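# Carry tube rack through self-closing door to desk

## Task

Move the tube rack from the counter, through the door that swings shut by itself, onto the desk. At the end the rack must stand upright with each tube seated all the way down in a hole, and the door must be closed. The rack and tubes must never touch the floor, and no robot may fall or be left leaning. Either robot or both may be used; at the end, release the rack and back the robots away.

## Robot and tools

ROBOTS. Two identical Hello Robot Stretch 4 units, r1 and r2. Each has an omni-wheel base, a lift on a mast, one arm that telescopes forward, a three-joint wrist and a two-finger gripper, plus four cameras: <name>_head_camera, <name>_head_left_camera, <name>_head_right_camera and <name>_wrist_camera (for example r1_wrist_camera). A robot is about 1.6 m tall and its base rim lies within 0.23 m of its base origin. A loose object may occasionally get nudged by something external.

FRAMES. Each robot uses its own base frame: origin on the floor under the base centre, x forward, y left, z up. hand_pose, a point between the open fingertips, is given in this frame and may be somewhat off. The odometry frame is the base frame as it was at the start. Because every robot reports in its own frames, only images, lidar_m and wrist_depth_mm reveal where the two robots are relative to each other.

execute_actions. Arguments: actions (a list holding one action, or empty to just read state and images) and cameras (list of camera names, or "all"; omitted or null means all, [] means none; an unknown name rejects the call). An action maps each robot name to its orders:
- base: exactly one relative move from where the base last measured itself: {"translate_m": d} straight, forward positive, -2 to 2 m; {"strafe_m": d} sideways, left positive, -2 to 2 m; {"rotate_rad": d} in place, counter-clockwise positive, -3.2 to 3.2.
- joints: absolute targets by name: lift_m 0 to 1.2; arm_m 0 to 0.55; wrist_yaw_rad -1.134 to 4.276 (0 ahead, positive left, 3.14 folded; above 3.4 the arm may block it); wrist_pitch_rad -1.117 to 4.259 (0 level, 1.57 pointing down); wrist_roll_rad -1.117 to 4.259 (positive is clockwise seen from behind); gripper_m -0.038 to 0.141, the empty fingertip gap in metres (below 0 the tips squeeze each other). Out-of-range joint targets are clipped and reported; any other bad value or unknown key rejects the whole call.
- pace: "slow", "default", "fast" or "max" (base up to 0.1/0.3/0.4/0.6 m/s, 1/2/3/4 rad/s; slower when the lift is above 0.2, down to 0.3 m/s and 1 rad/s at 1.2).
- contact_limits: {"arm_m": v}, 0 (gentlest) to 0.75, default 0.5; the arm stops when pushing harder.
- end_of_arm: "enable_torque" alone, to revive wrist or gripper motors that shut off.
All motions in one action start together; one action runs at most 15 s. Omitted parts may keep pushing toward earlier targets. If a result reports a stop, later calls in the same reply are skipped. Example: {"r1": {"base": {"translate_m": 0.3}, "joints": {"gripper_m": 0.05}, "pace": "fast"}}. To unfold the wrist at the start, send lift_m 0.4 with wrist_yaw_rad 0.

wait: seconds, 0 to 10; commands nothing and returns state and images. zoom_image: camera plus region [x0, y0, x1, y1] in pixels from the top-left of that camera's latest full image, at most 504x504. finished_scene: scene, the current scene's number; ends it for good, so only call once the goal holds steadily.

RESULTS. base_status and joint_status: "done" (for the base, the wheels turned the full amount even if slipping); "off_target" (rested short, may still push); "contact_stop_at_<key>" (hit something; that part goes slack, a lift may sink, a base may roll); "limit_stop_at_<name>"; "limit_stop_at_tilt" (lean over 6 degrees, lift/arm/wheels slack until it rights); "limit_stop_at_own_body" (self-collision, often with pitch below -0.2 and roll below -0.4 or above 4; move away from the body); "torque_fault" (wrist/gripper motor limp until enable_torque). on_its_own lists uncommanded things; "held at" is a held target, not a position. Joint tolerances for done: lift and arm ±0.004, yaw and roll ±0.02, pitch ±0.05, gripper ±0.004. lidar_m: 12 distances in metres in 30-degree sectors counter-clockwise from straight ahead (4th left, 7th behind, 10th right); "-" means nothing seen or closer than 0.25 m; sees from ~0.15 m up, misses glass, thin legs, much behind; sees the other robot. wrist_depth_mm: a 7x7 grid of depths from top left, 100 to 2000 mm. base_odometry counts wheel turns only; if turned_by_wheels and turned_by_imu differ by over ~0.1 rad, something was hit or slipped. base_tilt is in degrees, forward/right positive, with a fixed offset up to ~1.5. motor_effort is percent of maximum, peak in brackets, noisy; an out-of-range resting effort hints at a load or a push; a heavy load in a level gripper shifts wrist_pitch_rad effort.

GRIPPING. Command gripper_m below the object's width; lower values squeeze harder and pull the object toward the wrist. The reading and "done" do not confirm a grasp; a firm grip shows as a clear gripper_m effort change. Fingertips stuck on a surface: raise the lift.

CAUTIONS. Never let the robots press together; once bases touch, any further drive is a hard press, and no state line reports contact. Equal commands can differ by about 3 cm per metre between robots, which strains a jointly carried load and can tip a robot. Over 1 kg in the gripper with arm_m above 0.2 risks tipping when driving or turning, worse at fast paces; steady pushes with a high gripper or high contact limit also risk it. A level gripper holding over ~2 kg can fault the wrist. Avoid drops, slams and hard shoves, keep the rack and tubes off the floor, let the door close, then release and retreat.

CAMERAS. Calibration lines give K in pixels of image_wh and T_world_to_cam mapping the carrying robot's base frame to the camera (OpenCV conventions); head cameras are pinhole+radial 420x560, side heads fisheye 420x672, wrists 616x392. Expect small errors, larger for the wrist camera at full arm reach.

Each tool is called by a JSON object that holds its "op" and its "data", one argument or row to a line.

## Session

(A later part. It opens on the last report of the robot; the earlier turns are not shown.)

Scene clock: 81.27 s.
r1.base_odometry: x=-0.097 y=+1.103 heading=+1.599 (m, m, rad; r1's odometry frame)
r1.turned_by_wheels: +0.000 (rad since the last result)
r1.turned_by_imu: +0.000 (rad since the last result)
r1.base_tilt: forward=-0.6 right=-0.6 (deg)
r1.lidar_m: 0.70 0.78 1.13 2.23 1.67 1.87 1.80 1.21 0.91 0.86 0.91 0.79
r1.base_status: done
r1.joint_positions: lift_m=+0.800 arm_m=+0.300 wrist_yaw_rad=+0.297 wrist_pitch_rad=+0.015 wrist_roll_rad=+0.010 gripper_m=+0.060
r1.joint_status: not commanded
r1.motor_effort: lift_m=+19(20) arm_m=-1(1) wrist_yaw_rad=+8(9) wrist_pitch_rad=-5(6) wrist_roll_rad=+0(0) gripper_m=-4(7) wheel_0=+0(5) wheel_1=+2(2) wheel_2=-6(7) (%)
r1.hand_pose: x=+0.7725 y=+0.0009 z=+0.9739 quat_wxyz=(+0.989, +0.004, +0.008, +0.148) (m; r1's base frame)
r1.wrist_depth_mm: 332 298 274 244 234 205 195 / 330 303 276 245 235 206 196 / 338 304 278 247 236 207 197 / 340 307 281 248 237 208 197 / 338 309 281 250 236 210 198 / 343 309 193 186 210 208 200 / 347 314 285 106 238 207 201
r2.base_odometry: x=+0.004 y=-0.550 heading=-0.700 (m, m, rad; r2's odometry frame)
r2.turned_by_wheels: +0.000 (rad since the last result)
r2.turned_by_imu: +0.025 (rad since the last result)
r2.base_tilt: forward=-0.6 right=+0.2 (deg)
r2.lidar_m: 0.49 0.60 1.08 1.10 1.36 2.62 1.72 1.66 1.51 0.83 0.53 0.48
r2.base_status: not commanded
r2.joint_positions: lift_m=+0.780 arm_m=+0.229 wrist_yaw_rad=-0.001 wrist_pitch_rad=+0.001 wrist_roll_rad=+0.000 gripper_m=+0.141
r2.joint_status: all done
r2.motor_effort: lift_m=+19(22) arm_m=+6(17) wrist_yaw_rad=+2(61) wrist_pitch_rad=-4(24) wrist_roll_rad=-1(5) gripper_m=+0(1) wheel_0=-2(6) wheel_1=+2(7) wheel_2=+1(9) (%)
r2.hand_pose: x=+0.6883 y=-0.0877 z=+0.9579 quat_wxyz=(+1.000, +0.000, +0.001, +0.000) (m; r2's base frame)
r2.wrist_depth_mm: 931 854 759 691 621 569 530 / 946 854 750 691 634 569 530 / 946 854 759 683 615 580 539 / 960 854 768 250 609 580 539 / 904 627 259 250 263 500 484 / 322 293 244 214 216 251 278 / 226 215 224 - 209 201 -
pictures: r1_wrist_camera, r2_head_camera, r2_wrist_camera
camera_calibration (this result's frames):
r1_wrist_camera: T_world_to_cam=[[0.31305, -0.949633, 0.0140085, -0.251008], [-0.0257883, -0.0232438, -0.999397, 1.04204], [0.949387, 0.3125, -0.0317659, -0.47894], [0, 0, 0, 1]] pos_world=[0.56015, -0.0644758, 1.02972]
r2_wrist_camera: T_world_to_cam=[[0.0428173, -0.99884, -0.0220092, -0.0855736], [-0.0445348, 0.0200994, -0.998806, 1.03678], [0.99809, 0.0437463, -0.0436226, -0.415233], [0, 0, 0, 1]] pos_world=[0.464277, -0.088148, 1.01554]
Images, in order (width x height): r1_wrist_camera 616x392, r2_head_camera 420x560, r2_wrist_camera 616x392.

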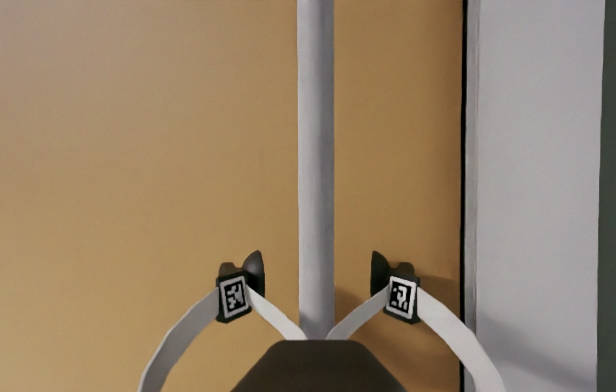

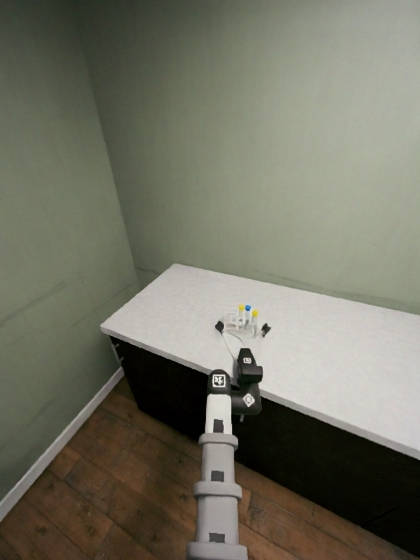

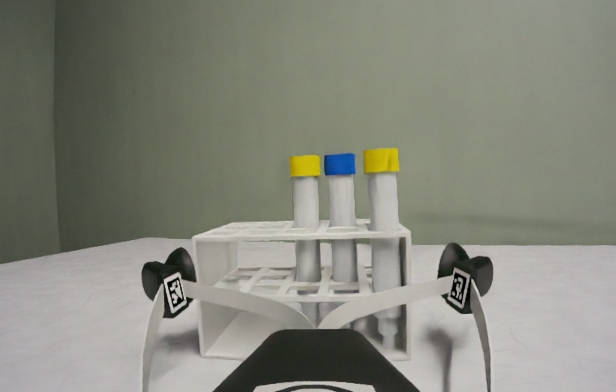

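{"op": "execute_actions", "data": {
  "actions": [
    {"r1":{"joints":{"gripper_m":-0.038}},"r2":{"base":{"strafe_m":0.007},"joints":{"lift_m":0.83,"wrist_pitch_rad":0.2}}}
  ],
  "cameras": ["r1_wrist_camera","r2_wrist_camera"]
}}

{"op": "execute_actions", "data": {
  "actions": [
    {"r1":{"base":{"translate_m":-0.2},"pace":"slow"},"r2":{"joints":{"arm_m":0.245},"pace":"slow"}}
  ],
  "cameras": ["r1_head_camera","r1_wrist_camera","r2_wrist_camera"]
}}

Scene clock: 88.30 s.
r1.base_odometry: x=-0.097 y=+1.103 heading=+1.600 (m, m, rad; r1's odometry frame)
r1.turned_by_wheels: +0.001 (rad since the last result)
r1.turned_by_imu: +0.002 (rad since the last result)
r1.base_tilt: forward=-0.5 right=-0.6 (deg)
r1.lidar_m: 0.70 0.80 1.14 2.21 1.68 1.86 1.79 1.21 0.91 0.86 0.90 0.80
r1.base_status: not commanded
r1.joint_positions: lift_m=+0.800 arm_m=+0.300 wrist_yaw_rad=+0.307 wrist_pitch_rad=+0.015 wrist_roll_rad=+0.010 gripper_m=-0.037
r1.joint_status: all done
r1.on_its_own: wrist_yaw_rad is at rest, and its effort (-20) is outside its rest range (-13 to +13)
r1.motor_effort: lift_m=+20(20) arm_m=-1(1) wrist_yaw_rad=-20(20) wrist_pitch_rad=-6(6) wrist_roll_rad=+1(0) gripper_m=-28(28) wheel_0=-1(2) wheel_1=-1(2) wheel_2=+8(8) (%)
r1.hand_pose: x=+0.7725 y=+0.0039 z=+0.9738 quat_wxyz=(+0.988, +0.004, +0.008, +0.153) (m; r1's base frame)
r1.wrist_depth_mm: 332 298 270 239 227 213 192 / 334 300 273 241 229 214 192 / 336 301 274 242 229 216 193 / 338 304 276 242 232 216 194 / 342 304 277 211 232 218 196 / 343 309 179 183 180 205 196 / 343 307 278 106 232 203 197
r2.base_odometry: x=+0.009 y=-0.545 heading=-0.700 (m, m, rad; r2's odometry frame)
r2.turned_by_wheels: -0.001 (rad since the last result)
r2.turned_by_imu: -0.001 (rad since the last result)
r2.base_tilt: forward=-0.5 right=+0.3 (deg)
r2.lidar_m: 0.49 0.60 1.09 1.09 1.37 2.61 1.69 1.67 1.52 0.84 0.54 0.45
r2.base_status: done
r2.joint_positions: lift_m=+0.830 arm_m=+0.230 wrist_yaw_rad=+0.000 wrist_pitch_rad=+0.202 wrist_roll_rad=+0.000 gripper_m=+0.141
r2.joint_status: all done
r2.motor_effort: lift_m=+22(21) arm_m=+3(5) wrist_yaw_rad=-2(6) wrist_pitch_rad=-6(46) wrist_roll_rad=+0(8) gripper_m=+0(0) wheel_0=-4(12) wheel_1=-2(9) wheel_2=-1(1) (%)
r2.hand_pose: x=+0.6831 y=-0.0874 z=+0.9501 quat_wxyz=(+0.995, +0.000, +0.101, +0.000) (m; r2's base frame)
r2.wrist_depth_mm: 854 778 699 634 585 535 504 / 891 798 732 647 603 549 512 / 946 831 741 661 597 574 530 / 946 661 634 248 236 549 530 / 394 387 267 253 224 343 338 / 272 257 237 220 229 229 246 / 216 208 218 - 210 198 -
pictures: r1_wrist_camera, r2_wrist_camera
camera_calibration (this result's frames):
r1_wrist_camera: T_world_to_cam=[[0.322374, -0.946509, 0.0140054, -0.255408], [-0.0259153, -0.0236144, -0.999385, 1.04209], [0.946258, 0.321813, -0.0321418, -0.47713], [0, 0, 0, 1]] pos_world=[0.560831, -0.0635909, 1.02969]
r2_wrist_camera: T_world_to_cam=[[0.0386276, -0.9988, -0.0301088, -0.0746622], [-0.242991, 0.019838, -0.969826, 1.1367], [0.969259, 0.0447782, -0.241933, -0.202196], [0, 0, 0, 1]] pos_world=[0.475071, -0.0880684, 1.05123]
Images, in order (width x height): r1_wrist_camera 616x392, r2_wrist_camera 616x392.

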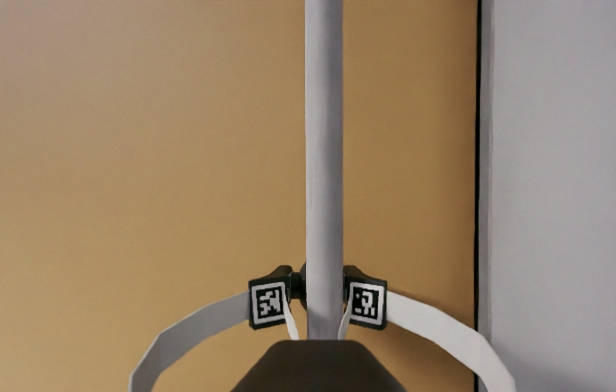

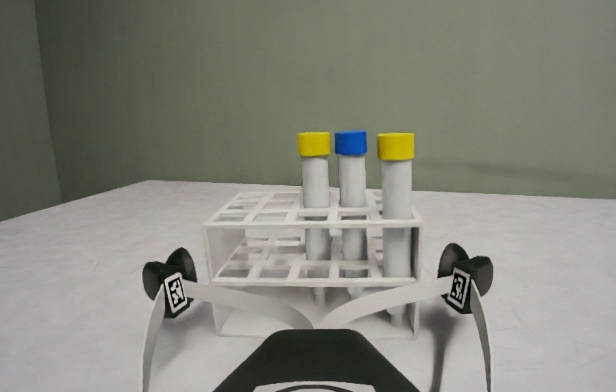

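Scene clock: 91.57 s.
r1.base_odometry: x=-0.091 y=+0.904 heading=+1.603 (m, m, rad; r1's odometry frame)
r1.turned_by_wheels: +0.003 (rad since the last result)
r1.turned_by_imu: +0.035 (rad since the last result)
r1.base_tilt: forward=-0.6 right=-0.6 (deg)
r1.lidar_m: 0.70 0.88 1.47 1.62 1.64 1.63 1.59 1.20 0.88 0.86 0.92 0.98
r1.base_status: done
r1.joint_positions: lift_m=+0.800 arm_m=+0.301 wrist_yaw_rad=+0.324 wrist_pitch_rad=+0.015 wrist_roll_rad=+0.010 gripper_m=-0.037
r1.joint_status: not commanded
r1.on_its_own: wrist_yaw_rad is at rest, and its effort (-67) is outside its rest range (-13 to +13)
r1.motor_effort: lift_m=+19(20) arm_m=-4(4) wrist_yaw_rad=-67(78) wrist_pitch_rad=-6(8) wrist_roll_rad=+0(0) gripper_m=-28(29) wheel_0=+14(16) wheel_1=+1(5) wheel_2=+24(30) (%)
r1.hand_pose: x=+0.7728 y=+0.0089 z=+0.9737 quat_wxyz=(+0.987, +0.004, +0.008, +0.161) (m; r1's base frame)
r1.wrist_depth_mm: 539 397 310 239 219 197 343 / 549 399 315 240 218 197 347 / 559 404 317 243 220 199 343 / 564 407 319 242 222 200 349 / 569 413 322 243 224 201 349 / 580 413 178 185 180 202 353 / 585 404 327 106 220 191 353
r2.base_odometry: x=+0.009 y=-0.545 heading=-0.700 (m, m, rad; r2's odometry frame)
r2.turned_by_wheels: +0.000 (rad since the last result)
r2.turned_by_imu: +0.000 (rad since the last result)
r2.base_tilt: forward=-0.5 right=+0.3 (deg)
r2.lidar_m: 0.49 0.61 1.07 1.09 1.36 2.62 1.64 1.70 1.52 0.83 0.52 0.46
r2.base_status: not commanded
r2.joint_positions: lift_m=+0.830 arm_m=+0.244 wrist_yaw_rad=+0.000 wrist_pitch_rad=+0.202 wrist_roll_rad=+0.000 gripper_m=+0.141
r2.joint_status: all done
r2.motor_effort: lift_m=+22(22) arm_m=+5(2) wrist_yaw_rad=-1(2) wrist_pitch_rad=-6(6) wrist_roll_rad=-1(1) gripper_m=+1(0) wheel_0=-4(4) wheel_1=-2(2) wheel_2=+0(0) (%)
r2.hand_pose: x=+0.6976 y=-0.0874 z=+0.9501 quat_wxyz=(+0.995, +0.000, +0.101, +0.000) (m; r2's base frame)
r2.wrist_depth_mm: 842 759 676 621 569 521 492 / 891 788 715 640 585 535 504 / 904 820 741 661 591 554 517 / 904 661 627 228 225 559 521 / 392 389 238 236 206 342 336 / 273 257 233 205 210 229 245 / 216 208 218 - 208 198 -
pictures: r1_head_camera, r1_wrist_camera, r2_wrist_camera
camera_calibration (this result's frames):
r1_wrist_camera: T_world_to_cam=[[0.338095, -0.941008, 0.0140032, -0.262961], [-0.0256832, -0.0240995, -0.99938, 1.04199], [0.940762, 0.337525, -0.0323161, -0.474786], [0, 0, 0, 1]] pos_world=[0.562328, -0.0620848, 1.02968]
r2_wrist_camera: T_world_to_cam=[[0.0385836, -0.998802, -0.0301104, -0.0752043], [-0.242993, 0.01985, -0.969825, 1.14023], [0.96926, 0.044736, -0.241936, -0.216293], [0, 0, 0, 1]] pos_world=[0.489614, -0.0880718, 1.05123]
Images, in order (width x height): r1_head_camera 420x560, r1_wrist_camera 616x392, r2_wrist_camera 616x392.

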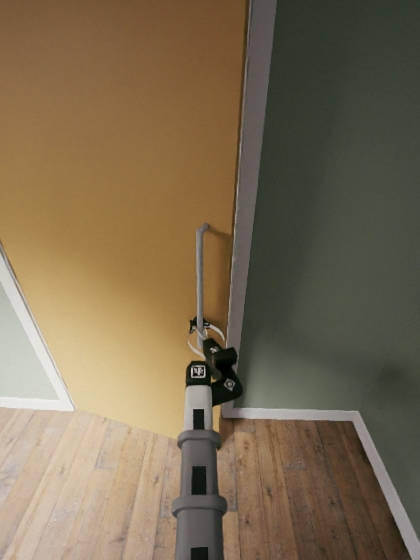

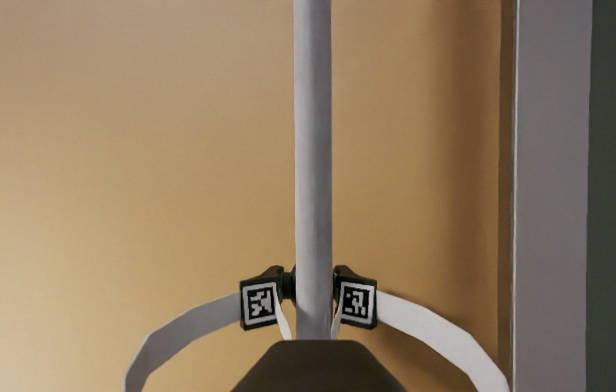

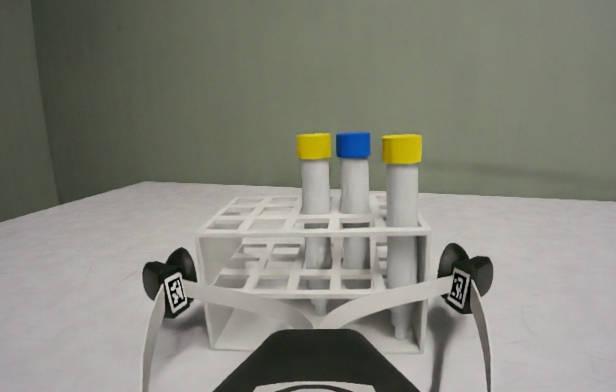

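{"op": "execute_actions", "data": {
  "actions": [
    {"r1":{"base":{"strafe_m":0.05},"joints":{"arm_m":0.23},"pace":"slow"},"r2":{"joints":{"arm_m":0.262},"pace":"slow"}}
  ],
  "cameras": []
}}

{"op": "execute_actions", "data": {
  "actions": [
    {"r1":{"base":{"strafe_m":0.04},"joints":{"arm_m":0.16},"pace":"slow"},"r2":{"joints":{"gripper_m":0.07}}}
  ],
  "cameras": ["r1_head_camera","r2_wrist_camera"]
}}

Scene clock: 101.43 s.
r1.base_odometry: x=-0.141 y=+0.902 heading=+1.603 (m, m, rad; r1's odometry frame)
r1.turned_by_wheels: +0.000 (rad since the last result)
r1.turned_by_imu: +0.001 (rad since the last result)
r1.base_tilt: forward=-0.6 right=-0.6 (deg)
r1.lidar_m: 0.63 0.83 1.47 1.58 1.59 1.65 1.60 1.22 0.91 0.89 0.98 0.97
r1.base_status: done
r1.joint_positions: lift_m=+0.800 arm_m=+0.232 wrist_yaw_rad=+0.302 wrist_pitch_rad=+0.015 wrist_roll_rad=+0.010 gripper_m=-0.037
r1.joint_status: all done
r1.motor_effort: lift_m=+20(19) arm_m=-13(16) wrist_yaw_rad=-5(66) wrist_pitch_rad=-7(6) wrist_roll_rad=+1(2) gripper_m=-26(28) wheel_0=-6(13) wheel_1=-3(5) wheel_2=+6(19) (%)
r1.hand_pose: x=+0.7045 y=+0.0023 z=+0.9737 quat_wxyz=(+0.989, +0.004, +0.008, +0.150) (m; r1's base frame)
r1.wrist_depth_mm: 634 436 334 267 223 191 404 / 654 439 334 267 225 192 404 / 661 445 336 270 225 193 410 / 661 449 340 272 225 194 413 / 676 459 340 211 226 195 413 / 683 455 180 182 180 194 418 / 691 466 347 106 224 189 418
r2.base_odometry: x=+0.009 y=-0.545 heading=-0.700 (m, m, rad; r2's odometry frame)
r2.turned_by_wheels: +0.000 (rad since the last result)
r2.turned_by_imu: +0.000 (rad since the last result)
r2.base_tilt: forward=-0.6 right=+0.3 (deg)
r2.lidar_m: 0.48 0.61 1.08 1.10 1.35 2.62 1.59 1.70 1.52 0.84 0.52 0.47
r2.base_status: not commanded
r2.joint_positions: lift_m=+0.830 arm_m=+0.261 wrist_yaw_rad=+0.000 wrist_pitch_rad=+0.202 wrist_roll_rad=+0.000 gripper_m=+0.141
r2.joint_status: all done
r2.motor_effort: lift_m=+22(22) arm_m=+6(5) wrist_yaw_rad=-1(0) wrist_pitch_rad=-6(6) wrist_roll_rad=+0(1) gripper_m=+0(1) wheel_0=-4(4) wheel_1=-2(2) wheel_2=+0(0) (%)
r2.hand_pose: x=+0.7146 y=-0.0874 z=+0.9500 quat_wxyz=(+0.995, +0.000, +0.101, +0.000) (m; r2's base frame)
r2.wrist_depth_mm: 820 723 661 597 554 504 477 / 842 768 683 621 569 525 488 / 891 788 715 640 569 539 504 / 904 668 627 243 220 544 512 / 392 392 233 229 205 343 340 / 273 256 223 202 206 229 246 / 217 207 211 - 205 197 -
pictures: none
No camera images: the call's "cameras" was empty. Leave "cameras" out to get every camera's image.

Scene clock: 103.40 s.
r1.base_odometry: x=-0.181 y=+0.901 heading=+1.602 (m, m, rad; r1's odometry frame)
r1.turned_by_wheels: +0.000 (rad since the last result)
r1.turned_by_imu: +0.000 (rad since the last result)
r1.base_tilt: forward=-0.5 right=-0.6 (deg)
r1.lidar_m: 0.56 0.79 1.46 1.52 1.52 1.66 1.60 1.29 0.96 0.95 1.02 0.99
r1.base_status: done
r1.joint_positions: lift_m=+0.800 arm_m=+0.162 wrist_yaw_rad=+0.300 wrist_pitch_rad=+0.016 wrist_roll_rad=+0.010 gripper_m=-0.037
r1.joint_status: all done
r1.motor_effort: lift_m=+20(20) arm_m=-12(14) wrist_yaw_rad=+3(33) wrist_pitch_rad=-8(8) wrist_roll_rad=+2(2) gripper_m=-22(30) wheel_0=-6(12) wheel_1=-4(5) wheel_2=+5(13) (%)
r1.hand_pose: x=+0.6345 y=+0.0016 z=+0.9736 quat_wxyz=(+0.989, +0.004, +0.008, +0.149) (m; r1's base frame)
r1.wrist_depth_mm: 809 517 359 277 223 188 455 / 820 521 364 277 224 189 459 / 809 525 364 278 225 189 455 / 809 535 368 281 226 191 469 / 820 539 370 212 227 191 469 / 831 544 180 180 179 187 469 / 831 549 375 107 224 180 469
r2.base_odometry: x=+0.009 y=-0.545 heading=-0.700 (m, m, rad; r2's odometry frame)
r2.turned_by_wheels: +0.000 (rad since the last result)
r2.turned_by_imu: +0.000 (rad since the last result)
r2.base_tilt: forward=-0.6 right=+0.3 (deg)
r2.lidar_m: 0.47 0.59 1.07 1.09 1.37 2.63 1.53 1.69 1.53 0.84 0.52 0.47
r2.base_status: not commanded
r2.joint_positions: lift_m=+0.830 arm_m=+0.261 wrist_yaw_rad=+0.000 wrist_pitch_rad=+0.203 wrist_roll_rad=+0.000 gripper_m=+0.070
r2.joint_status: all done
r2.motor_effort: lift_m=+22(22) arm_m=+5(5) wrist_yaw_rad=-1(0) wrist_pitch_rad=-9(9) wrist_roll_rad=-1(1) gripper_m=-23(23) wheel_0=-4(4) wheel_1=-2(2) wheel_2=+0(1) (%)
r2.hand_pose: x=+0.7145 y=-0.0874 z=+0.9497 quat_wxyz=(+0.995, +0.000, +0.101, +0.000) (m; r2's base frame)
r2.wrist_depth_mm: 820 732 661 603 554 508 480 / 866 768 683 634 569 525 488 / 891 798 715 634 209 539 512 / 904 661 627 229 204 539 512 / 392 384 209 215 189 340 336 / 270 240 198 208 188 186 249 / 215 206 203 - 191 198 -
pictures: r1_head_camera, r2_wrist_camera
camera_calibration (this result's frames):
r2_wrist_camera: T_world_to_cam=[[0.0383414, -0.998809, -0.0301802, -0.0756855], [-0.244128, 0.0199244, -0.969538, 1.14457], [0.968985, 0.0445413, -0.243073, -0.231514], [0, 0, 0, 1]] pos_world=[0.506657, -0.0880883, 1.05114]
Images, in order (width x height): r1_head_camera 420x560, r2_wrist_camera 616x392.

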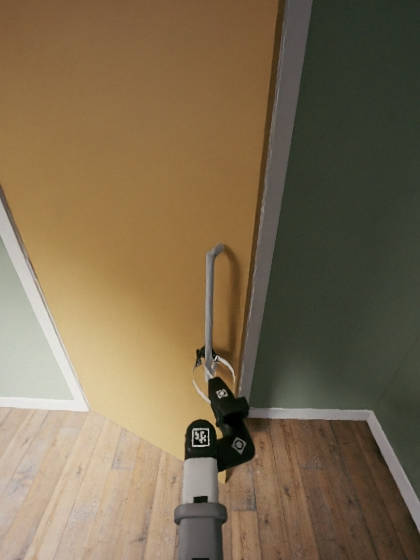

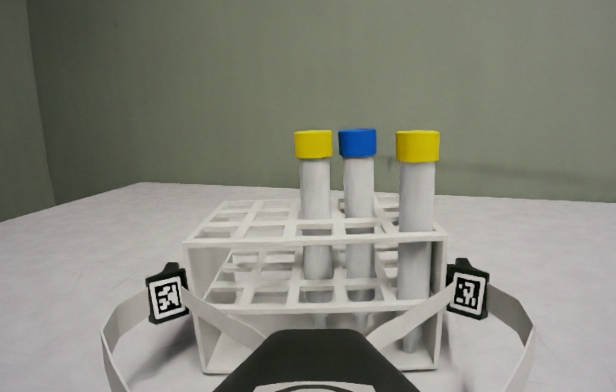

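{"op": "execute_actions", "data": {
  "actions": [
    {"r1":{"base":{"strafe_m":0.052},"joints":{"arm_m":0.08},"pace":"slow"},"r2":{"joints":{"lift_m":0.9},"pace":"slow"}}
  ],
  "cameras": ["r2_wrist_camera"]
}}

{"op": "execute_actions", "data": {
  "actions": [
    {"r1":{"base":{"strafe_m":0.066},"joints":{"arm_m":0.0},"pace":"slow"},"r2":{"joints":{"arm_m":0.0},"base":{"translate_m":-0.2},"pace":"slow"}}
  ],
  "cameras": []
}}

{"op": "execute_actions", "data": {
  "actions": [
    {"r2":{"base":{"rotate_rad":2.3},"pace":"slow"}}
  ],
  "cameras": ["r1_head_left_camera","r2_head_left_camera","r2_wrist_camera"]
}}

Scene clock: 111.47 s.
r1.base_odometry: x=-0.233 y=+0.900 heading=+1.602 (m, m, rad; r1's odometry frame)
r1.turned_by_wheels: +0.000 (rad since the last result)
r1.turned_by_imu: +0.000 (rad since the last result)
r1.base_tilt: forward=-0.5 right=-0.6 (deg)
r1.lidar_m: 0.48 0.74 1.46 1.50 1.48 1.65 1.60 1.35 1.00 1.00 1.07 0.99
r1.base_status: done
r1.joint_positions: lift_m=+0.800 arm_m=+0.082 wrist_yaw_rad=+0.302 wrist_pitch_rad=+0.016 wrist_roll_rad=+0.010 gripper_m=-0.037
r1.joint_status: all done
r1.motor_effort: lift_m=+20(19) arm_m=-12(14) wrist_yaw_rad=-4(37) wrist_pitch_rad=-10(10) wrist_roll_rad=+2(2) gripper_m=-27(27) wheel_0=-6(14) wheel_1=-2(6) wheel_2=+5(4) (%)
r1.hand_pose: x=+0.5546 y=+0.0022 z=+0.9734 quat_wxyz=(+0.989, +0.004, +0.009, +0.150) (m; r1's base frame)
r1.wrist_depth_mm: 946 691 413 287 223 182 178 / 946 707 413 291 224 182 181 / 946 723 418 291 224 182 183 / 960 741 418 294 226 184 186 / 991 741 424 209 228 184 353 / 976 759 180 181 181 180 355 / 991 768 433 106 222 172 359
r2.base_odometry: x=+0.009 y=-0.545 heading=-0.700 (m, m, rad; r2's odometry frame)
r2.turned_by_wheels: +0.000 (rad since the last result)
r2.turned_by_imu: +0.000 (rad since the last result)
r2.base_tilt: forward=-0.6 right=+0.2 (deg)
r2.lidar_m: 0.48 0.61 1.09 1.11 1.37 2.63 1.52 1.70 1.52 0.85 0.53 0.47
r2.base_status: not commanded
r2.joint_positions: lift_m=+0.900 arm_m=+0.261 wrist_yaw_rad=+0.000 wrist_pitch_rad=+0.203 wrist_roll_rad=+0.000 gripper_m=+0.070
r2.joint_status: all done
r2.motor_effort: lift_m=+23(24) arm_m=+6(6) wrist_yaw_rad=-2(0) wrist_pitch_rad=-10(10) wrist_roll_rad=-1(1) gripper_m=-19(21) wheel_0=-4(4) wheel_1=-2(2) wheel_2=+0(0) (%)
r2.hand_pose: x=+0.7145 y=-0.0874 z=+1.0197 quat_wxyz=(+0.995, +0.000, +0.101, +0.000) (m; r2's base frame)
r2.wrist_depth_mm: 820 723 661 597 554 504 477 / 842 759 691 627 574 525 488 / 891 788 723 634 559 544 508 / 931 842 741 229 204 564 521 / 585 574 209 216 189 512 496 / 404 362 197 208 189 186 366 / 322 310 219 - 199 297 -
pictures: r2_wrist_camera
camera_calibration (this result's frames):
r2_wrist_camera: T_world_to_cam=[[0.0383376, -0.998809, -0.03019, -0.0735622], [-0.244208, 0.0199312, -0.969518, 1.2124], [0.968965, 0.0445416, -0.243153, -0.214418], [0, 0, 0, 1]] pos_world=[0.506662, -0.0880887, 1.12109]
Images, in order (width x height): r2_wrist_camera 616x392.

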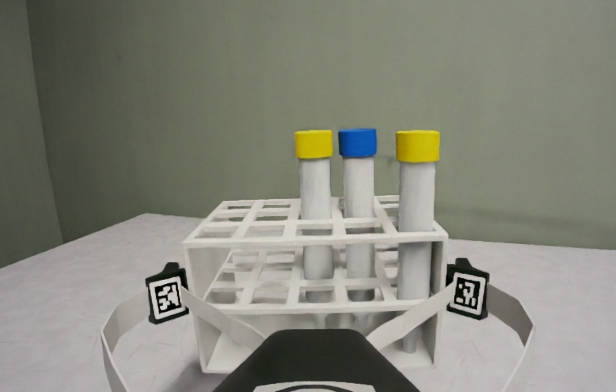

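Scene clock: 115.33 s.
r1.base_odometry: x=-0.299 y=+0.898 heading=+1.602 (m, m, rad; r1's odometry frame)
r1.turned_by_wheels: +0.000 (rad since the last result)
r1.turned_by_imu: +0.001 (rad since the last result)
r1.base_tilt: forward=-0.5 right=-0.6 (deg)
r1.lidar_m: 0.41 0.68 1.48 1.23 1.24 1.66 1.59 1.43 1.07 1.07 1.14 0.46
r1.base_status: done
r1.joint_positions: lift_m=+0.800 arm_m=+0.003 wrist_yaw_rad=+0.303 wrist_pitch_rad=+0.017 wrist_roll_rad=+0.010 gripper_m=-0.037
r1.joint_status: all done
r1.motor_effort: lift_m=+20(20) arm_m=-13(16) wrist_yaw_rad=-8(28) wrist_pitch_rad=-12(13) wrist_roll_rad=+1(2) gripper_m=-26(27) wheel_0=-3(11) wheel_1=-2(3) wheel_2=+6(7) (%)
r1.hand_pose: x=+0.4755 y=+0.0027 z=+0.9731 quat_wxyz=(+0.988, +0.003, +0.009, +0.151) (m; r1's base frame)
r1.wrist_depth_mm: 1060 946 500 309 224 175 156 / 1078 960 508 310 224 176 156 / 1098 946 512 314 226 177 157 / 1078 946 521 314 228 177 158 / 1098 960 525 210 228 179 159 / 1098 991 180 182 180 174 160 / 1118 991 539 106 221 164 161
r2.base_odometry: x=-0.144 y=-0.416 heading=-0.701 (m, m, rad; r2's odometry frame)
r2.turned_by_wheels: -0.001 (rad since the last result)
r2.turned_by_imu: +0.000 (rad since the last result)
r2.base_tilt: forward=-0.6 right=+0.3 (deg)
r2.lidar_m: 0.41 0.83 1.15 1.17 1.45 2.44 1.26 1.58 1.44 1.13 0.74 0.65
r2.base_status: done
r2.joint_positions: lift_m=+0.900 arm_m=+0.003 wrist_yaw_rad=+0.000 wrist_pitch_rad=+0.203 wrist_roll_rad=+0.000 gripper_m=+0.070
r2.joint_status: all done
joint sent to its limit — the command would take r2.arm_m past its lower limit, so that joint was sent only as far as its limit.
r2.motor_effort: lift_m=+23(23) arm_m=-5(7) wrist_yaw_rad=+0(2) wrist_pitch_rad=-10(10) wrist_roll_rad=-1(1) gripper_m=-20(19) wheel_0=-5(7) wheel_1=-3(4) wheel_2=+2(6) (%)
r2.hand_pose: x=+0.4564 y=-0.0874 z=+1.0196 quat_wxyz=(+0.995, +0.000, +0.102, +0.000) (m; r2's base frame)
r2.wrist_depth_mm: 1098 1255 1118 1025 931 878 809 / 1098 1255 1182 1060 991 891 831 / 1138 1308 1255 1098 976 917 866 / 1118 1255 960 230 204 831 798 / 715 634 209 215 189 512 500 / 768 640 197 207 189 186 384 / 1098 691 220 - 198 445 -
pictures: none
No camera images: the call's "cameras" was empty. Leave "cameras" out to get every camera's image.

Scene clock: 118.90 s.
r1.base_odometry: x=-0.299 y=+0.898 heading=+1.602 (m, m, rad; r1's odometry frame)
r1.turned_by_wheels: +0.000 (rad since the last result)
r1.turned_by_imu: +0.001 (rad since the last result)
r1.base_tilt: forward=-0.6 right=-0.6 (deg)
r1.lidar_m: 0.40 0.69 1.49 1.24 1.18 1.66 1.59 1.40 1.09 1.06 1.15 0.45
r1.base_status: not commanded
r1.joint_positions: lift_m=+0.800 arm_m=+0.003 wrist_yaw_rad=+0.303 wrist_pitch_rad=+0.017 wrist_roll_rad=+0.010 gripper_m=-0.037
r1.joint_status: not commanded
r1.motor_effort: lift_m=+19(20) arm_m=-14(13) wrist_yaw_rad=-8(7) wrist_pitch_rad=-14(13) wrist_roll_rad=+2(1) gripper_m=-23(26) wheel_0=-3(3) wheel_1=-3(2) wheel_2=+7(7) (%)
r1.hand_pose: x=+0.4755 y=+0.0027 z=+0.9731 quat_wxyz=(+0.988, +0.003, +0.009, +0.151) (m; r1's base frame)
r1.wrist_depth_mm: 1060 946 496 312 224 176 156 / 1060 960 508 312 224 176 156 / 1078 960 512 314 225 177 158 / 1098 976 521 315 226 178 158 / 1098 960 521 211 228 177 158 / 1118 976 179 181 180 174 160 / 1098 991 535 106 221 164 161
r2.base_odometry: x=-0.144 y=-0.416 heading=+1.599 (m, m, rad; r2's odometry frame)
r2.turned_by_wheels: +2.299 (rad since the last result)
r2.turned_by_imu: +2.326 (rad since the last result)
r2.base_tilt: forward=-0.6 right=+0.2 (deg)
r2.lidar_m: 0.40 1.25 1.25 1.50 1.44 0.91 0.69 0.63 0.69 1.01 1.16 1.22
r2.base_status: done
r2.joint_positions: lift_m=+0.900 arm_m=+0.003 wrist_yaw_rad=+0.000 wrist_pitch_rad=+0.203 wrist_roll_rad=+0.000 gripper_m=+0.070
r2.joint_status: not commanded
r2.motor_effort: lift_m=+23(23) arm_m=-5(5) wrist_yaw_rad=-2(2) wrist_pitch_rad=-10(10) wrist_roll_rad=-2(1) gripper_m=-20(23) wheel_0=-5(8) wheel_1=-2(8) wheel_2=-3(6) (%)
r2.hand_pose: x=+0.4564 y=-0.0874 z=+1.0196 quat_wxyz=(+0.995, +0.000, +0.102, +0.000) (m; r2's base frame)
r2.wrist_depth_mm: 1808 1983 - 1921 1336 1042 854 / 1921 - - - 1430 1060 866 / 1863 - - 1863 1255 1118 904 / 1863 - - 230 204 1138 931 / 1983 - 210 215 190 1118 946 / - 1983 198 207 189 186 931 / 1708 1661 219 - 199 1182 960
pictures: r1_head_left_camera, r2_head_left_camera, r2_wrist_camera
camera_calibration (this result's frames):
r2_wrist_camera: T_world_to_cam=[[0.0385152, -0.998801, -0.0302147, -0.0636692], [-0.244349, 0.0199053, -0.969483, 1.14935], [0.968922, 0.0447227, -0.243289, 0.0358848], [0, 0, 0, 1]] pos_world=[0.248525, -0.0880759, 1.12108]
Images, in order (width x height): r1_head_left_camera 420x672, r2_head_left_camera 420x672, r2_wrist_camera 616x392.

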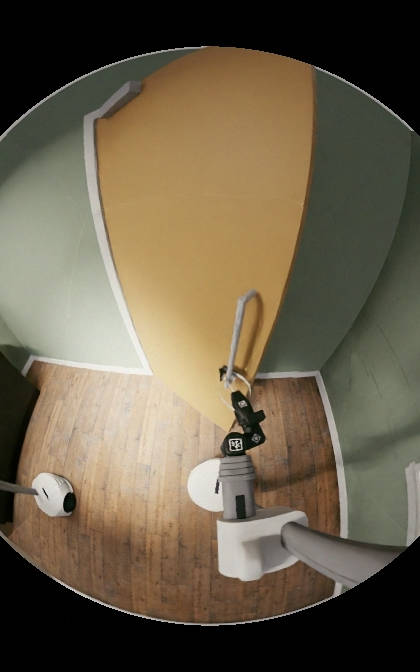

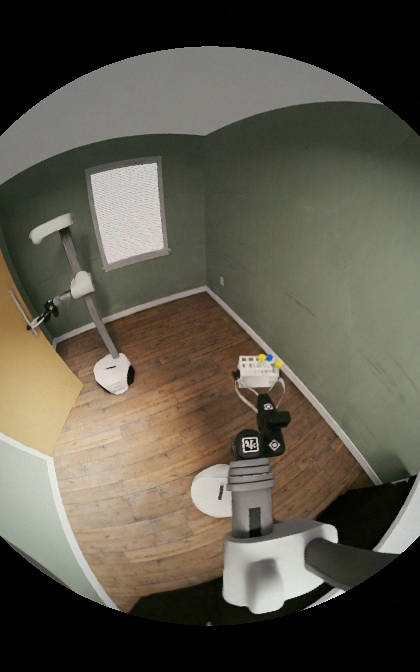

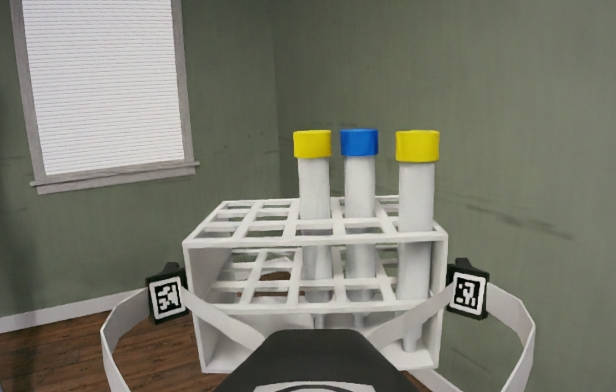

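{"op": "execute_actions", "data": {
  "actions": [
    {"r2":{"base":{"rotate_rad":0.27},"pace":"slow"}}
  ],
  "cameras": []
}}

{"op": "execute_actions", "data": {
  "actions": [
    {"r2":{"base":{"translate_m":1.75}},"r1":{"base":{"translate_m":-0.1},"joints":{"arm_m":0.1},"pace":"slow"}}
  ],
  "cameras": []
}}

{"op": "execute_actions", "data": {
  "actions": [
    {"r2":{"base":{"rotate_rad":1.5},"pace":"slow"}}
  ],
  "cameras": ["r2_head_left_camera"]
}}

Scene clock: 129.10 s.
r1.base_odometry: x=-0.299 y=+0.898 heading=+1.602 (m, m, rad; r1's odometry frame)
r1.turned_by_wheels: +0.000 (rad since the last result)
r1.turned_by_imu: +0.001 (rad since the last result)
r1.base_tilt: forward=-0.6 right=-0.6 (deg)
r1.lidar_m: 0.41 0.67 1.47 1.24 1.07 1.63 1.60 1.43 1.08 1.06 1.15 0.45
r1.base_status: not commanded
r1.joint_positions: lift_m=+0.800 arm_m=+0.003 wrist_yaw_rad=+0.303 wrist_pitch_rad=+0.017 wrist_roll_rad=+0.010 gripper_m=-0.037
r1.joint_status: not commanded
r1.motor_effort: lift_m=+20(20) arm_m=-14(13) wrist_yaw_rad=-10(9) wrist_pitch_rad=-13(13) wrist_roll_rad=+2(3) gripper_m=-26(21) wheel_0=-3(3) wheel_1=-2(2) wheel_2=+7(7) (%)
r1.hand_pose: x=+0.4755 y=+0.0027 z=+0.9731 quat_wxyz=(+0.988, +0.003, +0.009, +0.151) (m; r1's base frame)
r1.wrist_depth_mm: 1060 931 504 309 224 176 155 / 1078 960 508 312 224 177 156 / 1118 946 512 314 225 177 157 / 1078 960 521 317 227 178 158 / 1078 976 525 211 227 178 159 / 1098 991 180 182 180 173 160 / 1118 976 535 107 222 164 161
r2.base_odometry: x=-0.144 y=-0.416 heading=+1.868 (m, m, rad; r2's odometry frame)
r2.turned_by_wheels: +0.269 (rad since the last result)
r2.turned_by_imu: +0.272 (rad since the last result)
r2.base_tilt: forward=-0.6 right=+0.3 (deg)
r2.lidar_m: 0.41 1.23 1.59 1.44 1.45 0.77 0.65 0.64 0.80 1.15 1.15 1.39
r2.base_status: done
r2.joint_positions: lift_m=+0.900 arm_m=+0.003 wrist_yaw_rad=+0.000 wrist_pitch_rad=+0.203 wrist_roll_rad=+0.000 gripper_m=+0.070
r2.joint_status: not commanded
r2.motor_effort: lift_m=+23(23) arm_m=-5(5) wrist_yaw_rad=-1(2) wrist_pitch_rad=-11(11) wrist_roll_rad=-1(0) gripper_m=-19(23) wheel_0=-4(6) wheel_1=-3(7) wheel_2=-2(6) (%)
r2.hand_pose: x=+0.4564 y=-0.0874 z=+1.0196 quat_wxyz=(+0.995, +0.000, +0.102, +0.000) (m; r2's base frame)
r2.wrist_depth_mm: 1430 1983 - - - 1430 1118 / 1863 - - - - 1464 1118 / 1008 - - - 1863 1464 1160 / - - - 230 204 1537 1160 / - - 209 215 189 1397 1205 / - 1229 197 208 187 186 1182 / 1756 1708 220 - 200 1499 1182
pictures: none
No camera images: the call's "cameras" was empty. Leave "cameras" out to get every camera's image.

Scene clock: 136.43 s.
r1.base_odometry: x=-0.296 y=+0.799 heading=+1.603 (m, m, rad; r1's odometry frame)
r1.turned_by_wheels: +0.000 (rad since the last result)
r1.turned_by_imu: +0.003 (rad since the last result)
r1.base_tilt: forward=-0.5 right=-0.6 (deg)
r1.lidar_m: 0.51 0.81 1.63 2.02 2.06 1.54 0.64 0.61 1.10 1.04 1.13 1.10
r1.base_status: done
r1.joint_positions: lift_m=+0.800 arm_m=+0.100 wrist_yaw_rad=+0.306 wrist_pitch_rad=+0.016 wrist_roll_rad=+0.010 gripper_m=-0.037
r1.joint_status: all done
r1.on_its_own: wrist_yaw_rad is at rest, and its effort (-15) is outside its rest range (-13 to +13)
r1.motor_effort: lift_m=+20(20) arm_m=-1(12) wrist_yaw_rad=-15(16) wrist_pitch_rad=-9(13) wrist_roll_rad=+1(2) gripper_m=-25(26) wheel_0=-2(3) wheel_1=-5(9) wheel_2=+12(18) (%)
r1.hand_pose: x=+0.5726 y=+0.0034 z=+0.9734 quat_wxyz=(+0.988, +0.004, +0.009, +0.152) (m; r1's base frame)
r1.wrist_depth_mm: 1078 960 512 312 224 175 154 / 1098 946 517 310 224 176 155 / 1098 946 525 314 225 176 156 / 1118 976 530 314 225 176 157 / 1098 1008 535 209 227 177 158 / 1138 991 179 182 180 172 159 / 1160 991 544 106 221 163 160
r2.base_odometry: x=-0.657 y=+1.257 heading=+1.868 (m, m, rad; r2's odometry frame)
r2.turned_by_wheels: +0.000 (rad since the last result)
r2.turned_by_imu: -0.006 (rad since the last result)
r2.base_tilt: forward=-0.6 right=+0.2 (deg)
r2.lidar_m: 0.42 0.74 0.89 1.65 0.60 0.67 2.38 1.49 0.88 0.76 0.76 0.89
r2.base_status: done
r2.joint_positions: lift_m=+0.900 arm_m=+0.003 wrist_yaw_rad=+0.000 wrist_pitch_rad=+0.203 wrist_roll_rad=+0.000 gripper_m=+0.070
r2.joint_status: not commanded
r2.motor_effort: lift_m=+22(23) arm_m=-5(5) wrist_yaw_rad=-2(2) wrist_pitch_rad=-10(10) wrist_roll_rad=-1(1) gripper_m=-21(21) wheel_0=+5(9) wheel_1=+1(7) wheel_2=-2(10) (%)
r2.hand_pose: x=+0.4564 y=-0.0874 z=+1.0197 quat_wxyz=(+0.995, +0.000, +0.102, +0.000) (m; r2's base frame)
r2.wrist_depth_mm: 469 488 512 549 574 603 634 / 480 504 525 564 591 621 654 / 496 521 544 569 591 654 676 / 512 539 559 230 204 676 707 / 535 559 210 215 189 707 723 / 539 525 197 208 188 186 715 / 554 591 220 - 199 759 715
pictures: none
No camera images: the call's "cameras" was empty. Leave "cameras" out to get every camera's image.

Scene clock: 139.23 s.
r1.base_odometry: x=-0.296 y=+0.799 heading=+1.603 (m, m, rad; r1's odometry frame)
r1.turned_by_wheels: +0.000 (rad since the last result)
r1.turned_by_imu: +0.001 (rad since the last result)
r1.base_tilt: forward=-0.6 right=-0.6 (deg)
r1.lidar_m: 0.48 0.83 1.61 2.02 2.04 1.54 0.64 0.60 0.55 1.06 1.14 1.10
r1.base_status: not commanded
r1.joint_positions: lift_m=+0.800 arm_m=+0.100 wrist_yaw_rad=+0.306 wrist_pitch_rad=+0.016 wrist_roll_rad=+0.010 gripper_m=-0.037
r1.joint_status: not commanded
r1.on_its_own: wrist_yaw_rad is at rest, and its effort (-15) is outside its rest range (-13 to +13)
r1.motor_effort: lift_m=+20(20) arm_m=-1(1) wrist_yaw_rad=-15(15) wrist_pitch_rad=-9(9) wrist_roll_rad=+1(2) gripper_m=-27(28) wheel_0=-2(2) wheel_1=-5(5) wheel_2=+11(11) (%)
r1.hand_pose: x=+0.5726 y=+0.0034 z=+0.9734 quat_wxyz=(+0.988, +0.004, +0.009, +0.152) (m; r1's base frame)
r1.wrist_depth_mm: 1078 960 508 310 224 175 154 / 1078 960 517 315 224 175 155 / 1098 976 525 314 225 176 156 / 1098 976 530 315 226 176 157 / 1078 960 535 209 227 177 158 / 1098 960 180 182 180 172 159 / 1118 991 549 106 220 163 160
r2.base_odometry: x=-0.657 y=+1.257 heading=-2.916 (m, m, rad; r2's odometry frame)
r2.turned_by_wheels: +1.499 (rad since the last result)
r2.turned_by_imu: +1.517 (rad since the last result)
r2.base_tilt: forward=-0.5 right=+0.3 (deg)
r2.lidar_m: 0.42 0.58 0.61 2.37 1.72 0.91 0.77 0.77 0.87 0.73 0.74 0.83
r2.base_status: done
r2.joint_positions: lift_m=+0.900 arm_m=+0.003 wrist_yaw_rad=+0.000 wrist_pitch_rad=+0.203 wrist_roll_rad=+0.000 gripper_m=+0.070
r2.joint_status: not commanded
r2.motor_effort: lift_m=+22(22) arm_m=-5(5) wrist_yaw_rad=+0(1) wrist_pitch_rad=-10(11) wrist_roll_rad=+0(1) gripper_m=-22(22) wheel_0=-4(10) wheel_1=-3(4) wheel_2=-3(8) (%)
r2.hand_pose: x=+0.4564 y=-0.0874 z=+1.0197 quat_wxyz=(+0.995, +0.000, +0.102, +0.000) (m; r2's base frame)
r2.wrist_depth_mm: - - 1499 1618 1138 768 634 / - - 1618 1618 1160 809 634 / 946 - 1576 1661 991 820 654 / 991 - 1661 229 205 854 654 / 1042 - 209 216 190 798 634 / 1060 1060 197 207 188 186 661 / 1138 1661 219 - 199 891 676
pictures: r2_head_left_camera
Images, in order (width x height): r2_head_left_camera 420x672.

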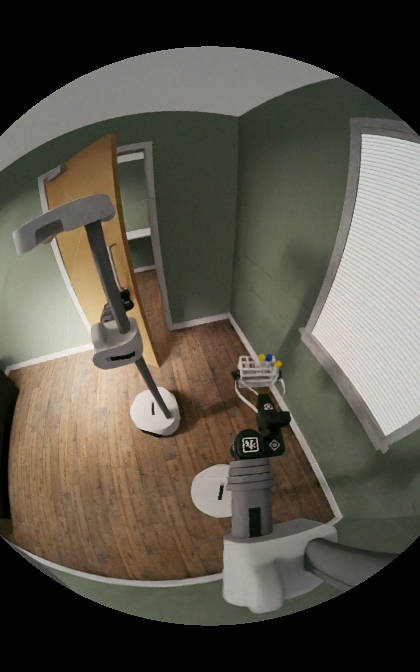

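{"op": "execute_actions", "data": {
  "actions": [
    {"r1":{"base":{"strafe_m":0.125},"joints":{"arm_m":0.0},"pace":"slow"},"r2":{"base":{"translate_m":1.0}}}
  ],
  "cameras": ["r2_head_left_camera","r1_wrist_camera"]
}}

{"op": "execute_actions", "data": {
  "actions": [
    {"r1":{"base":{"translate_m":-0.1},"joints":{"arm_m":0.1},"pace":"slow"},"r2":{"base":{"rotate_rad":0.9},"pace":"slow"}}
  ],
  "cameras": ["r2_head_left_camera"]
}}

Scene clock: 149.90 s.
r1.base_odometry: x=-0.420 y=+0.795 heading=+1.602 (m, m, rad; r1's odometry frame)
r1.turned_by_wheels: +0.000 (rad since the last result)
r1.turned_by_imu: +0.002 (rad since the last result)
r1.base_tilt: forward=-0.6 right=-0.6 (deg)
r1.lidar_m: 0.41 0.85 1.64 1.89 2.03 1.54 1.50 1.59 1.21 0.54 0.56 0.42
r1.base_status: done
r1.joint_positions: lift_m=+0.800 arm_m=+0.003 wrist_yaw_rad=+0.293 wrist_pitch_rad=+0.017 wrist_roll_rad=+0.010 gripper_m=-0.037
r1.joint_status: all done
r1.on_its_own: wrist_yaw_rad is at rest, and its effort (+21) is outside its rest range (-13 to +13)
r1.motor_effort: lift_m=+19(20) arm_m=-11(17) wrist_yaw_rad=+21(21) wrist_pitch_rad=-10(11) wrist_roll_rad=+1(3) gripper_m=-26(27) wheel_0=-7(12) wheel_1=-1(6) wheel_2=+3(11) (%)
r1.hand_pose: x=+0.4751 y=-0.0002 z=+0.9733 quat_wxyz=(+0.989, +0.004, +0.009, +0.146) (m; r1's base frame)
r1.wrist_depth_mm: 1205 1078 866 368 234 170 143 / 1182 1078 904 370 234 171 144 / 1205 1078 904 370 234 172 144 / 1182 1078 917 375 236 171 144 / 1229 1060 946 210 236 172 145 / 1229 1098 585 181 179 167 145 / 1229 1118 960 106 227 156 146
r2.base_odometry: x=-1.631 y=+1.033 heading=-2.915 (m, m, rad; r2's odometry frame)
r2.turned_by_wheels: +0.000 (rad since the last result)
r2.turned_by_imu: -0.003 (rad since the last result)
r2.base_tilt: forward=-0.5 right=+0.2 (deg)
r2.lidar_m: 0.41 0.90 1.12 0.64 0.56 0.60 1.71 0.97 0.53 0.46 0.45 0.51
r2.base_status: done
r2.joint_positions: lift_m=+0.900 arm_m=+0.003 wrist_yaw_rad=+0.000 wrist_pitch_rad=+0.203 wrist_roll_rad=+0.000 gripper_m=+0.070
r2.joint_status: not commanded
r2.motor_effort: lift_m=+22(22) arm_m=-5(5) wrist_yaw_rad=-1(1) wrist_pitch_rad=-10(10) wrist_roll_rad=-1(1) gripper_m=-21(20) wheel_0=+3(7) wheel_1=+2(7) wheel_2=+0(11) (%)
r2.hand_pose: x=+0.4563 y=-0.0874 z=+1.0197 quat_wxyz=(+0.995, +0.000, +0.102, +0.000) (m; r2's base frame)
r2.wrist_depth_mm: 569 603 647 699 564 394 317 / 585 627 676 715 585 404 327 / 609 640 691 715 504 418 336 / 615 661 699 230 206 430 343 / 634 668 209 216 190 399 347 / 654 661 198 207 188 186 353 / 676 715 219 - 198 452 -
pictures: r1_wrist_camera, r2_head_left_camera
camera_calibration (this result's frames):
r1_wrist_camera: T_world_to_cam=[[0.309493, -0.95079, 0.0145529, -0.157817], [-0.027459, -0.0242341, -0.999329, 1.03455], [0.950505, 0.308886, -0.033608, -0.194973], [0, 0, 0, 1]] pos_world=[0.262573, -0.064755, 1.0296]
Images, in order (width x height): r1_wrist_camera 616x392, r2_head_left_camera 420x672.

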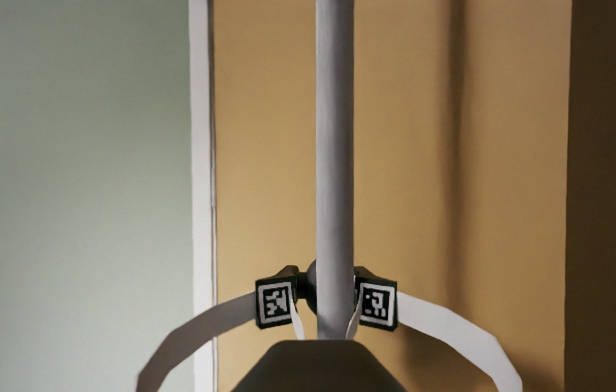

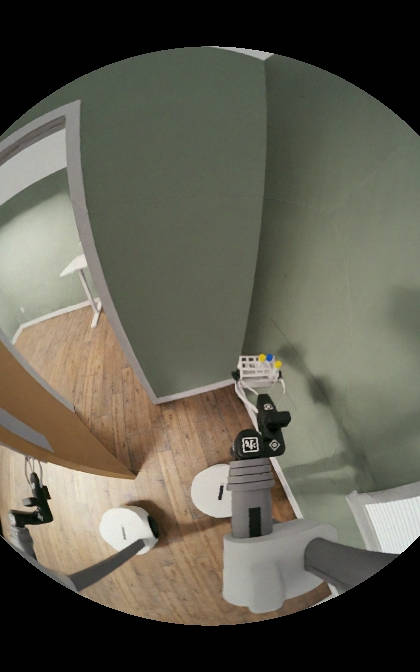

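Scene clock: 152.17 s.
r1.base_odometry: x=-0.417 y=+0.695 heading=+1.602 (m, m, rad; r1's odometry frame)
r1.turned_by_wheels: +0.000 (rad since the last result)
r1.turned_by_imu: +0.000 (rad since the last result)
r1.base_tilt: forward=-0.6 right=-0.5 (deg)
r1.lidar_m: 0.48 1.03 1.78 1.90 1.91 1.44 1.39 1.49 1.21 0.60 0.57 0.52
r1.base_status: done
r1.joint_positions: lift_m=+0.800 arm_m=+0.100 wrist_yaw_rad=+0.297 wrist_pitch_rad=+0.016 wrist_roll_rad=+0.010 gripper_m=-0.037
r1.joint_status: all done
r1.motor_effort: lift_m=+19(20) arm_m=+0(8) wrist_yaw_rad=+8(19) wrist_pitch_rad=-7(11) wrist_roll_rad=+2(1) gripper_m=-22(32) wheel_0=-7(10) wheel_1=-4(7) wheel_2=+8(9) (%)
r1.hand_pose: x=+0.5723 y=+0.0009 z=+0.9736 quat_wxyz=(+0.989, +0.004, +0.008, +0.148) (m; r1's base frame)
r1.wrist_depth_mm: 1205 1078 931 370 231 169 142 / 1205 1078 931 373 233 169 142 / 1255 1118 946 375 234 169 142 / 1229 1118 960 377 234 170 143 / 1229 1118 991 211 234 170 143 / 1255 1118 179 181 178 165 143 / 1255 1118 1008 106 224 154 144
r2.base_odometry: x=-1.632 y=+1.033 heading=-2.016 (m, m, rad; r2's odometry frame)
r2.turned_by_wheels: +0.899 (rad since the last result)
r2.turned_by_imu: +0.910 (rad since the last result)
r2.base_tilt: forward=-0.6 right=+0.2 (deg)
r2.lidar_m: 0.41 0.65 0.58 0.56 1.75 1.58 0.58 0.49 0.46 0.50 0.69 0.90
r2.base_status: done
r2.joint_positions: lift_m=+0.900 arm_m=+0.003 wrist_yaw_rad=+0.000 wrist_pitch_rad=+0.203 wrist_roll_rad=+0.000 gripper_m=+0.070
r2.joint_status: not commanded
r2.motor_effort: lift_m=+22(22) arm_m=-5(5) wrist_yaw_rad=+0(0) wrist_pitch_rad=-10(11) wrist_roll_rad=-1(2) gripper_m=-19(18) wheel_0=-6(8) wheel_1=-3(5) wheel_2=-2(8) (%)
r2.hand_pose: x=+0.4563 y=-0.0874 z=+1.0197 quat_wxyz=(+0.995, +0.000, +0.102, +0.000) (m; r2's base frame)
r2.wrist_depth_mm: 759 1205 - - 634 559 512 / 732 1229 - - 647 580 521 / 732 1229 - - 634 591 539 / 707 1182 - 229 204 615 549 / 699 1060 209 214 189 615 569 / 676 831 198 208 187 186 580 / 668 1060 219 - 198 691 603
pictures: r2_head_left_camera
Images, in order (width x height): r2_head_left_camera 420x672.

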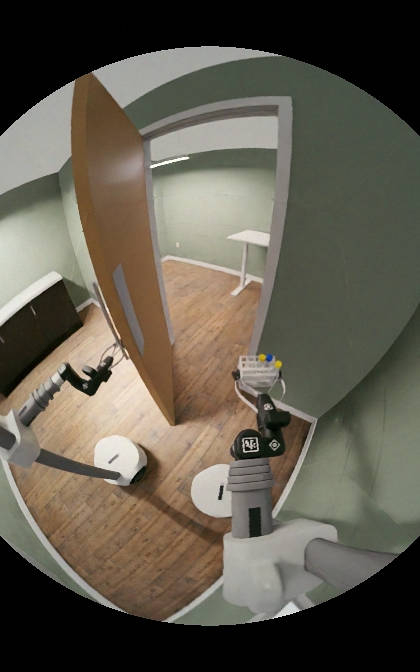

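{"op": "execute_actions", "data": {
  "actions": [
    {"r2":{"base":{"strafe_m":0.07}}}
  ],
  "cameras": []
}}

{"op": "execute_actions", "data": {
  "actions": [
    {"r2":{"base":{"translate_m":0.65}}}
  ],
  "cameras": ["r2_head_left_camera"]
}}

Scene clock: 158.87 s.
r1.base_odometry: x=-0.417 y=+0.695 heading=+1.602 (m, m, rad; r1's odometry frame)
r1.turned_by_wheels: +0.000 (rad since the last result)
r1.turned_by_imu: +0.002 (rad since the last result)
r1.base_tilt: forward=-0.6 right=-0.6 (deg)
r1.lidar_m: 0.51 1.00 1.77 1.90 1.91 1.45 1.38 1.49 1.21 0.51 0.51 0.56
r1.base_status: not commanded
r1.joint_positions: lift_m=+0.800 arm_m=+0.100 wrist_yaw_rad=+0.297 wrist_pitch_rad=+0.016 wrist_roll_rad=+0.010 gripper_m=-0.037
r1.joint_status: not commanded
r1.motor_effort: lift_m=+20(20) arm_m=+0(0) wrist_yaw_rad=+10(9) wrist_pitch_rad=-8(7) wrist_roll_rad=+2(3) gripper_m=-26(25) wheel_0=-7(7) wheel_1=-5(4) wheel_2=+8(8) (%)
r1.hand_pose: x=+0.5723 y=+0.0009 z=+0.9737 quat_wxyz=(+0.989, +0.004, +0.008, +0.148) (m; r1's base frame)
r1.wrist_depth_mm: 1229 1078 931 368 232 169 142 / 1229 1098 946 373 231 170 142 / 1229 1098 946 375 233 169 142 / 1229 1118 960 377 234 170 142 / 1255 1138 991 211 236 170 143 / 1255 1118 179 180 180 165 143 / 1255 1098 1025 106 224 154 144
r2.base_odometry: x=-1.568 y=+1.003 heading=-2.016 (m, m, rad; r2's odometry frame)
r2.turned_by_wheels: +0.000 (rad since the last result)
r2.turned_by_imu: +0.000 (rad since the last result)
r2.base_tilt: forward=-0.6 right=+0.2 (deg)
r2.lidar_m: 0.42 0.61 0.50 0.51 1.72 1.67 0.67 0.53 0.52 0.54 0.81 0.94
r2.base_status: done
r2.joint_positions: lift_m=+0.900 arm_m=+0.003 wrist_yaw_rad=+0.000 wrist_pitch_rad=+0.203 wrist_roll_rad=+0.000 gripper_m=+0.070
r2.joint_status: not commanded
r2.motor_effort: lift_m=+22(22) arm_m=-4(5) wrist_yaw_rad=-1(2) wrist_pitch_rad=-10(9) wrist_roll_rad=-1(1) gripper_m=-21(21) wheel_0=-1(12) wheel_1=+0(8) wheel_2=+0(3) (%)
r2.hand_pose: x=+0.4564 y=-0.0874 z=+1.0197 quat_wxyz=(+0.995, +0.000, +0.102, +0.000) (m; r2's base frame)
r2.wrist_depth_mm: 627 1060 - - - 597 539 / 603 1042 - - - 615 554 / 609 1008 - - 661 627 564 / 597 991 - 229 206 661 585 / 580 878 209 216 189 647 603 / 564 683 197 207 188 186 609 / 559 878 220 - 198 715 627
pictures: none
No camera images: the call's "cameras" was empty. Leave "cameras" out to get every camera's image.

Scene clock: 162.53 s.
r1.base_odometry: x=-0.417 y=+0.695 heading=+1.602 (m, m, rad; r1's odometry frame)
r1.turned_by_wheels: +0.000 (rad since the last result)
r1.turned_by_imu: +0.001 (rad since the last result)
r1.base_tilt: forward=-0.6 right=-0.5 (deg)
r1.lidar_m: 0.50 1.01 1.77 1.90 1.91 1.43 1.37 1.49 1.21 1.18 1.25 0.55
r1.base_status: not commanded
r1.joint_positions: lift_m=+0.800 arm_m=+0.100 wrist_yaw_rad=+0.297 wrist_pitch_rad=+0.016 wrist_roll_rad=+0.010 gripper_m=-0.037
r1.joint_status: not commanded
r1.motor_effort: lift_m=+20(19) arm_m=+0(0) wrist_yaw_rad=+9(10) wrist_pitch_rad=-7(8) wrist_roll_rad=+1(2) gripper_m=-26(25) wheel_0=-7(6) wheel_1=-5(5) wheel_2=+8(8) (%)
r1.hand_pose: x=+0.5723 y=+0.0009 z=+0.9737 quat_wxyz=(+0.989, +0.004, +0.008, +0.148) (m; r1's base frame)
r1.wrist_depth_mm: 1229 1060 917 370 232 169 142 / 1205 1098 931 375 232 170 142 / 1255 1098 931 375 234 169 142 / 1229 1118 991 377 234 170 143 / 1229 1098 1008 212 236 171 143 / 1281 1138 180 180 179 165 144 / 1255 1138 991 106 225 154 144
r2.base_odometry: x=-1.848 y=+0.416 heading=-2.016 (m, m, rad; r2's odometry frame)
r2.turned_by_wheels: +0.000 (rad since the last result)
r2.turned_by_imu: -0.002 (rad since the last result)
r2.base_tilt: forward=-0.6 right=+0.3 (deg)
r2.lidar_m: 0.41 0.56 0.33 0.31 0.32 0.72 1.18 0.89 0.87 0.57 0.39 0.39
r2.base_status: done
r2.joint_positions: lift_m=+0.900 arm_m=+0.003 wrist_yaw_rad=+0.000 wrist_pitch_rad=+0.203 wrist_roll_rad=+0.000 gripper_m=+0.070
r2.joint_status: not commanded
r2.motor_effort: lift_m=+22(22) arm_m=-4(4) wrist_yaw_rad=-1(1) wrist_pitch_rad=-10(11) wrist_roll_rad=-1(1) gripper_m=-22(21) wheel_0=+4(11) wheel_1=+1(6) wheel_2=+1(13) (%)
r2.hand_pose: x=+0.4563 y=-0.0874 z=+1.0197 quat_wxyz=(+0.995, +0.000, +0.102, +0.000) (m; r2's base frame)
r2.wrist_depth_mm: - - - - - 1983 1756 / - - - - - - 1863 / - - - - 1808 1983 1808 / - - - 230 201 - 1863 / 715 - 208 216 189 - 1983 / 715 1921 198 207 189 186 1921 / 723 1661 220 - 198 1576 1576
pictures: r2_head_left_camera
Images, in order (width x height): r2_head_left_camera 420x672.

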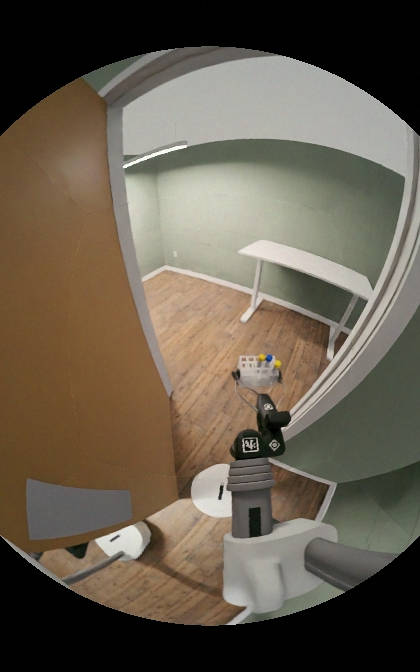

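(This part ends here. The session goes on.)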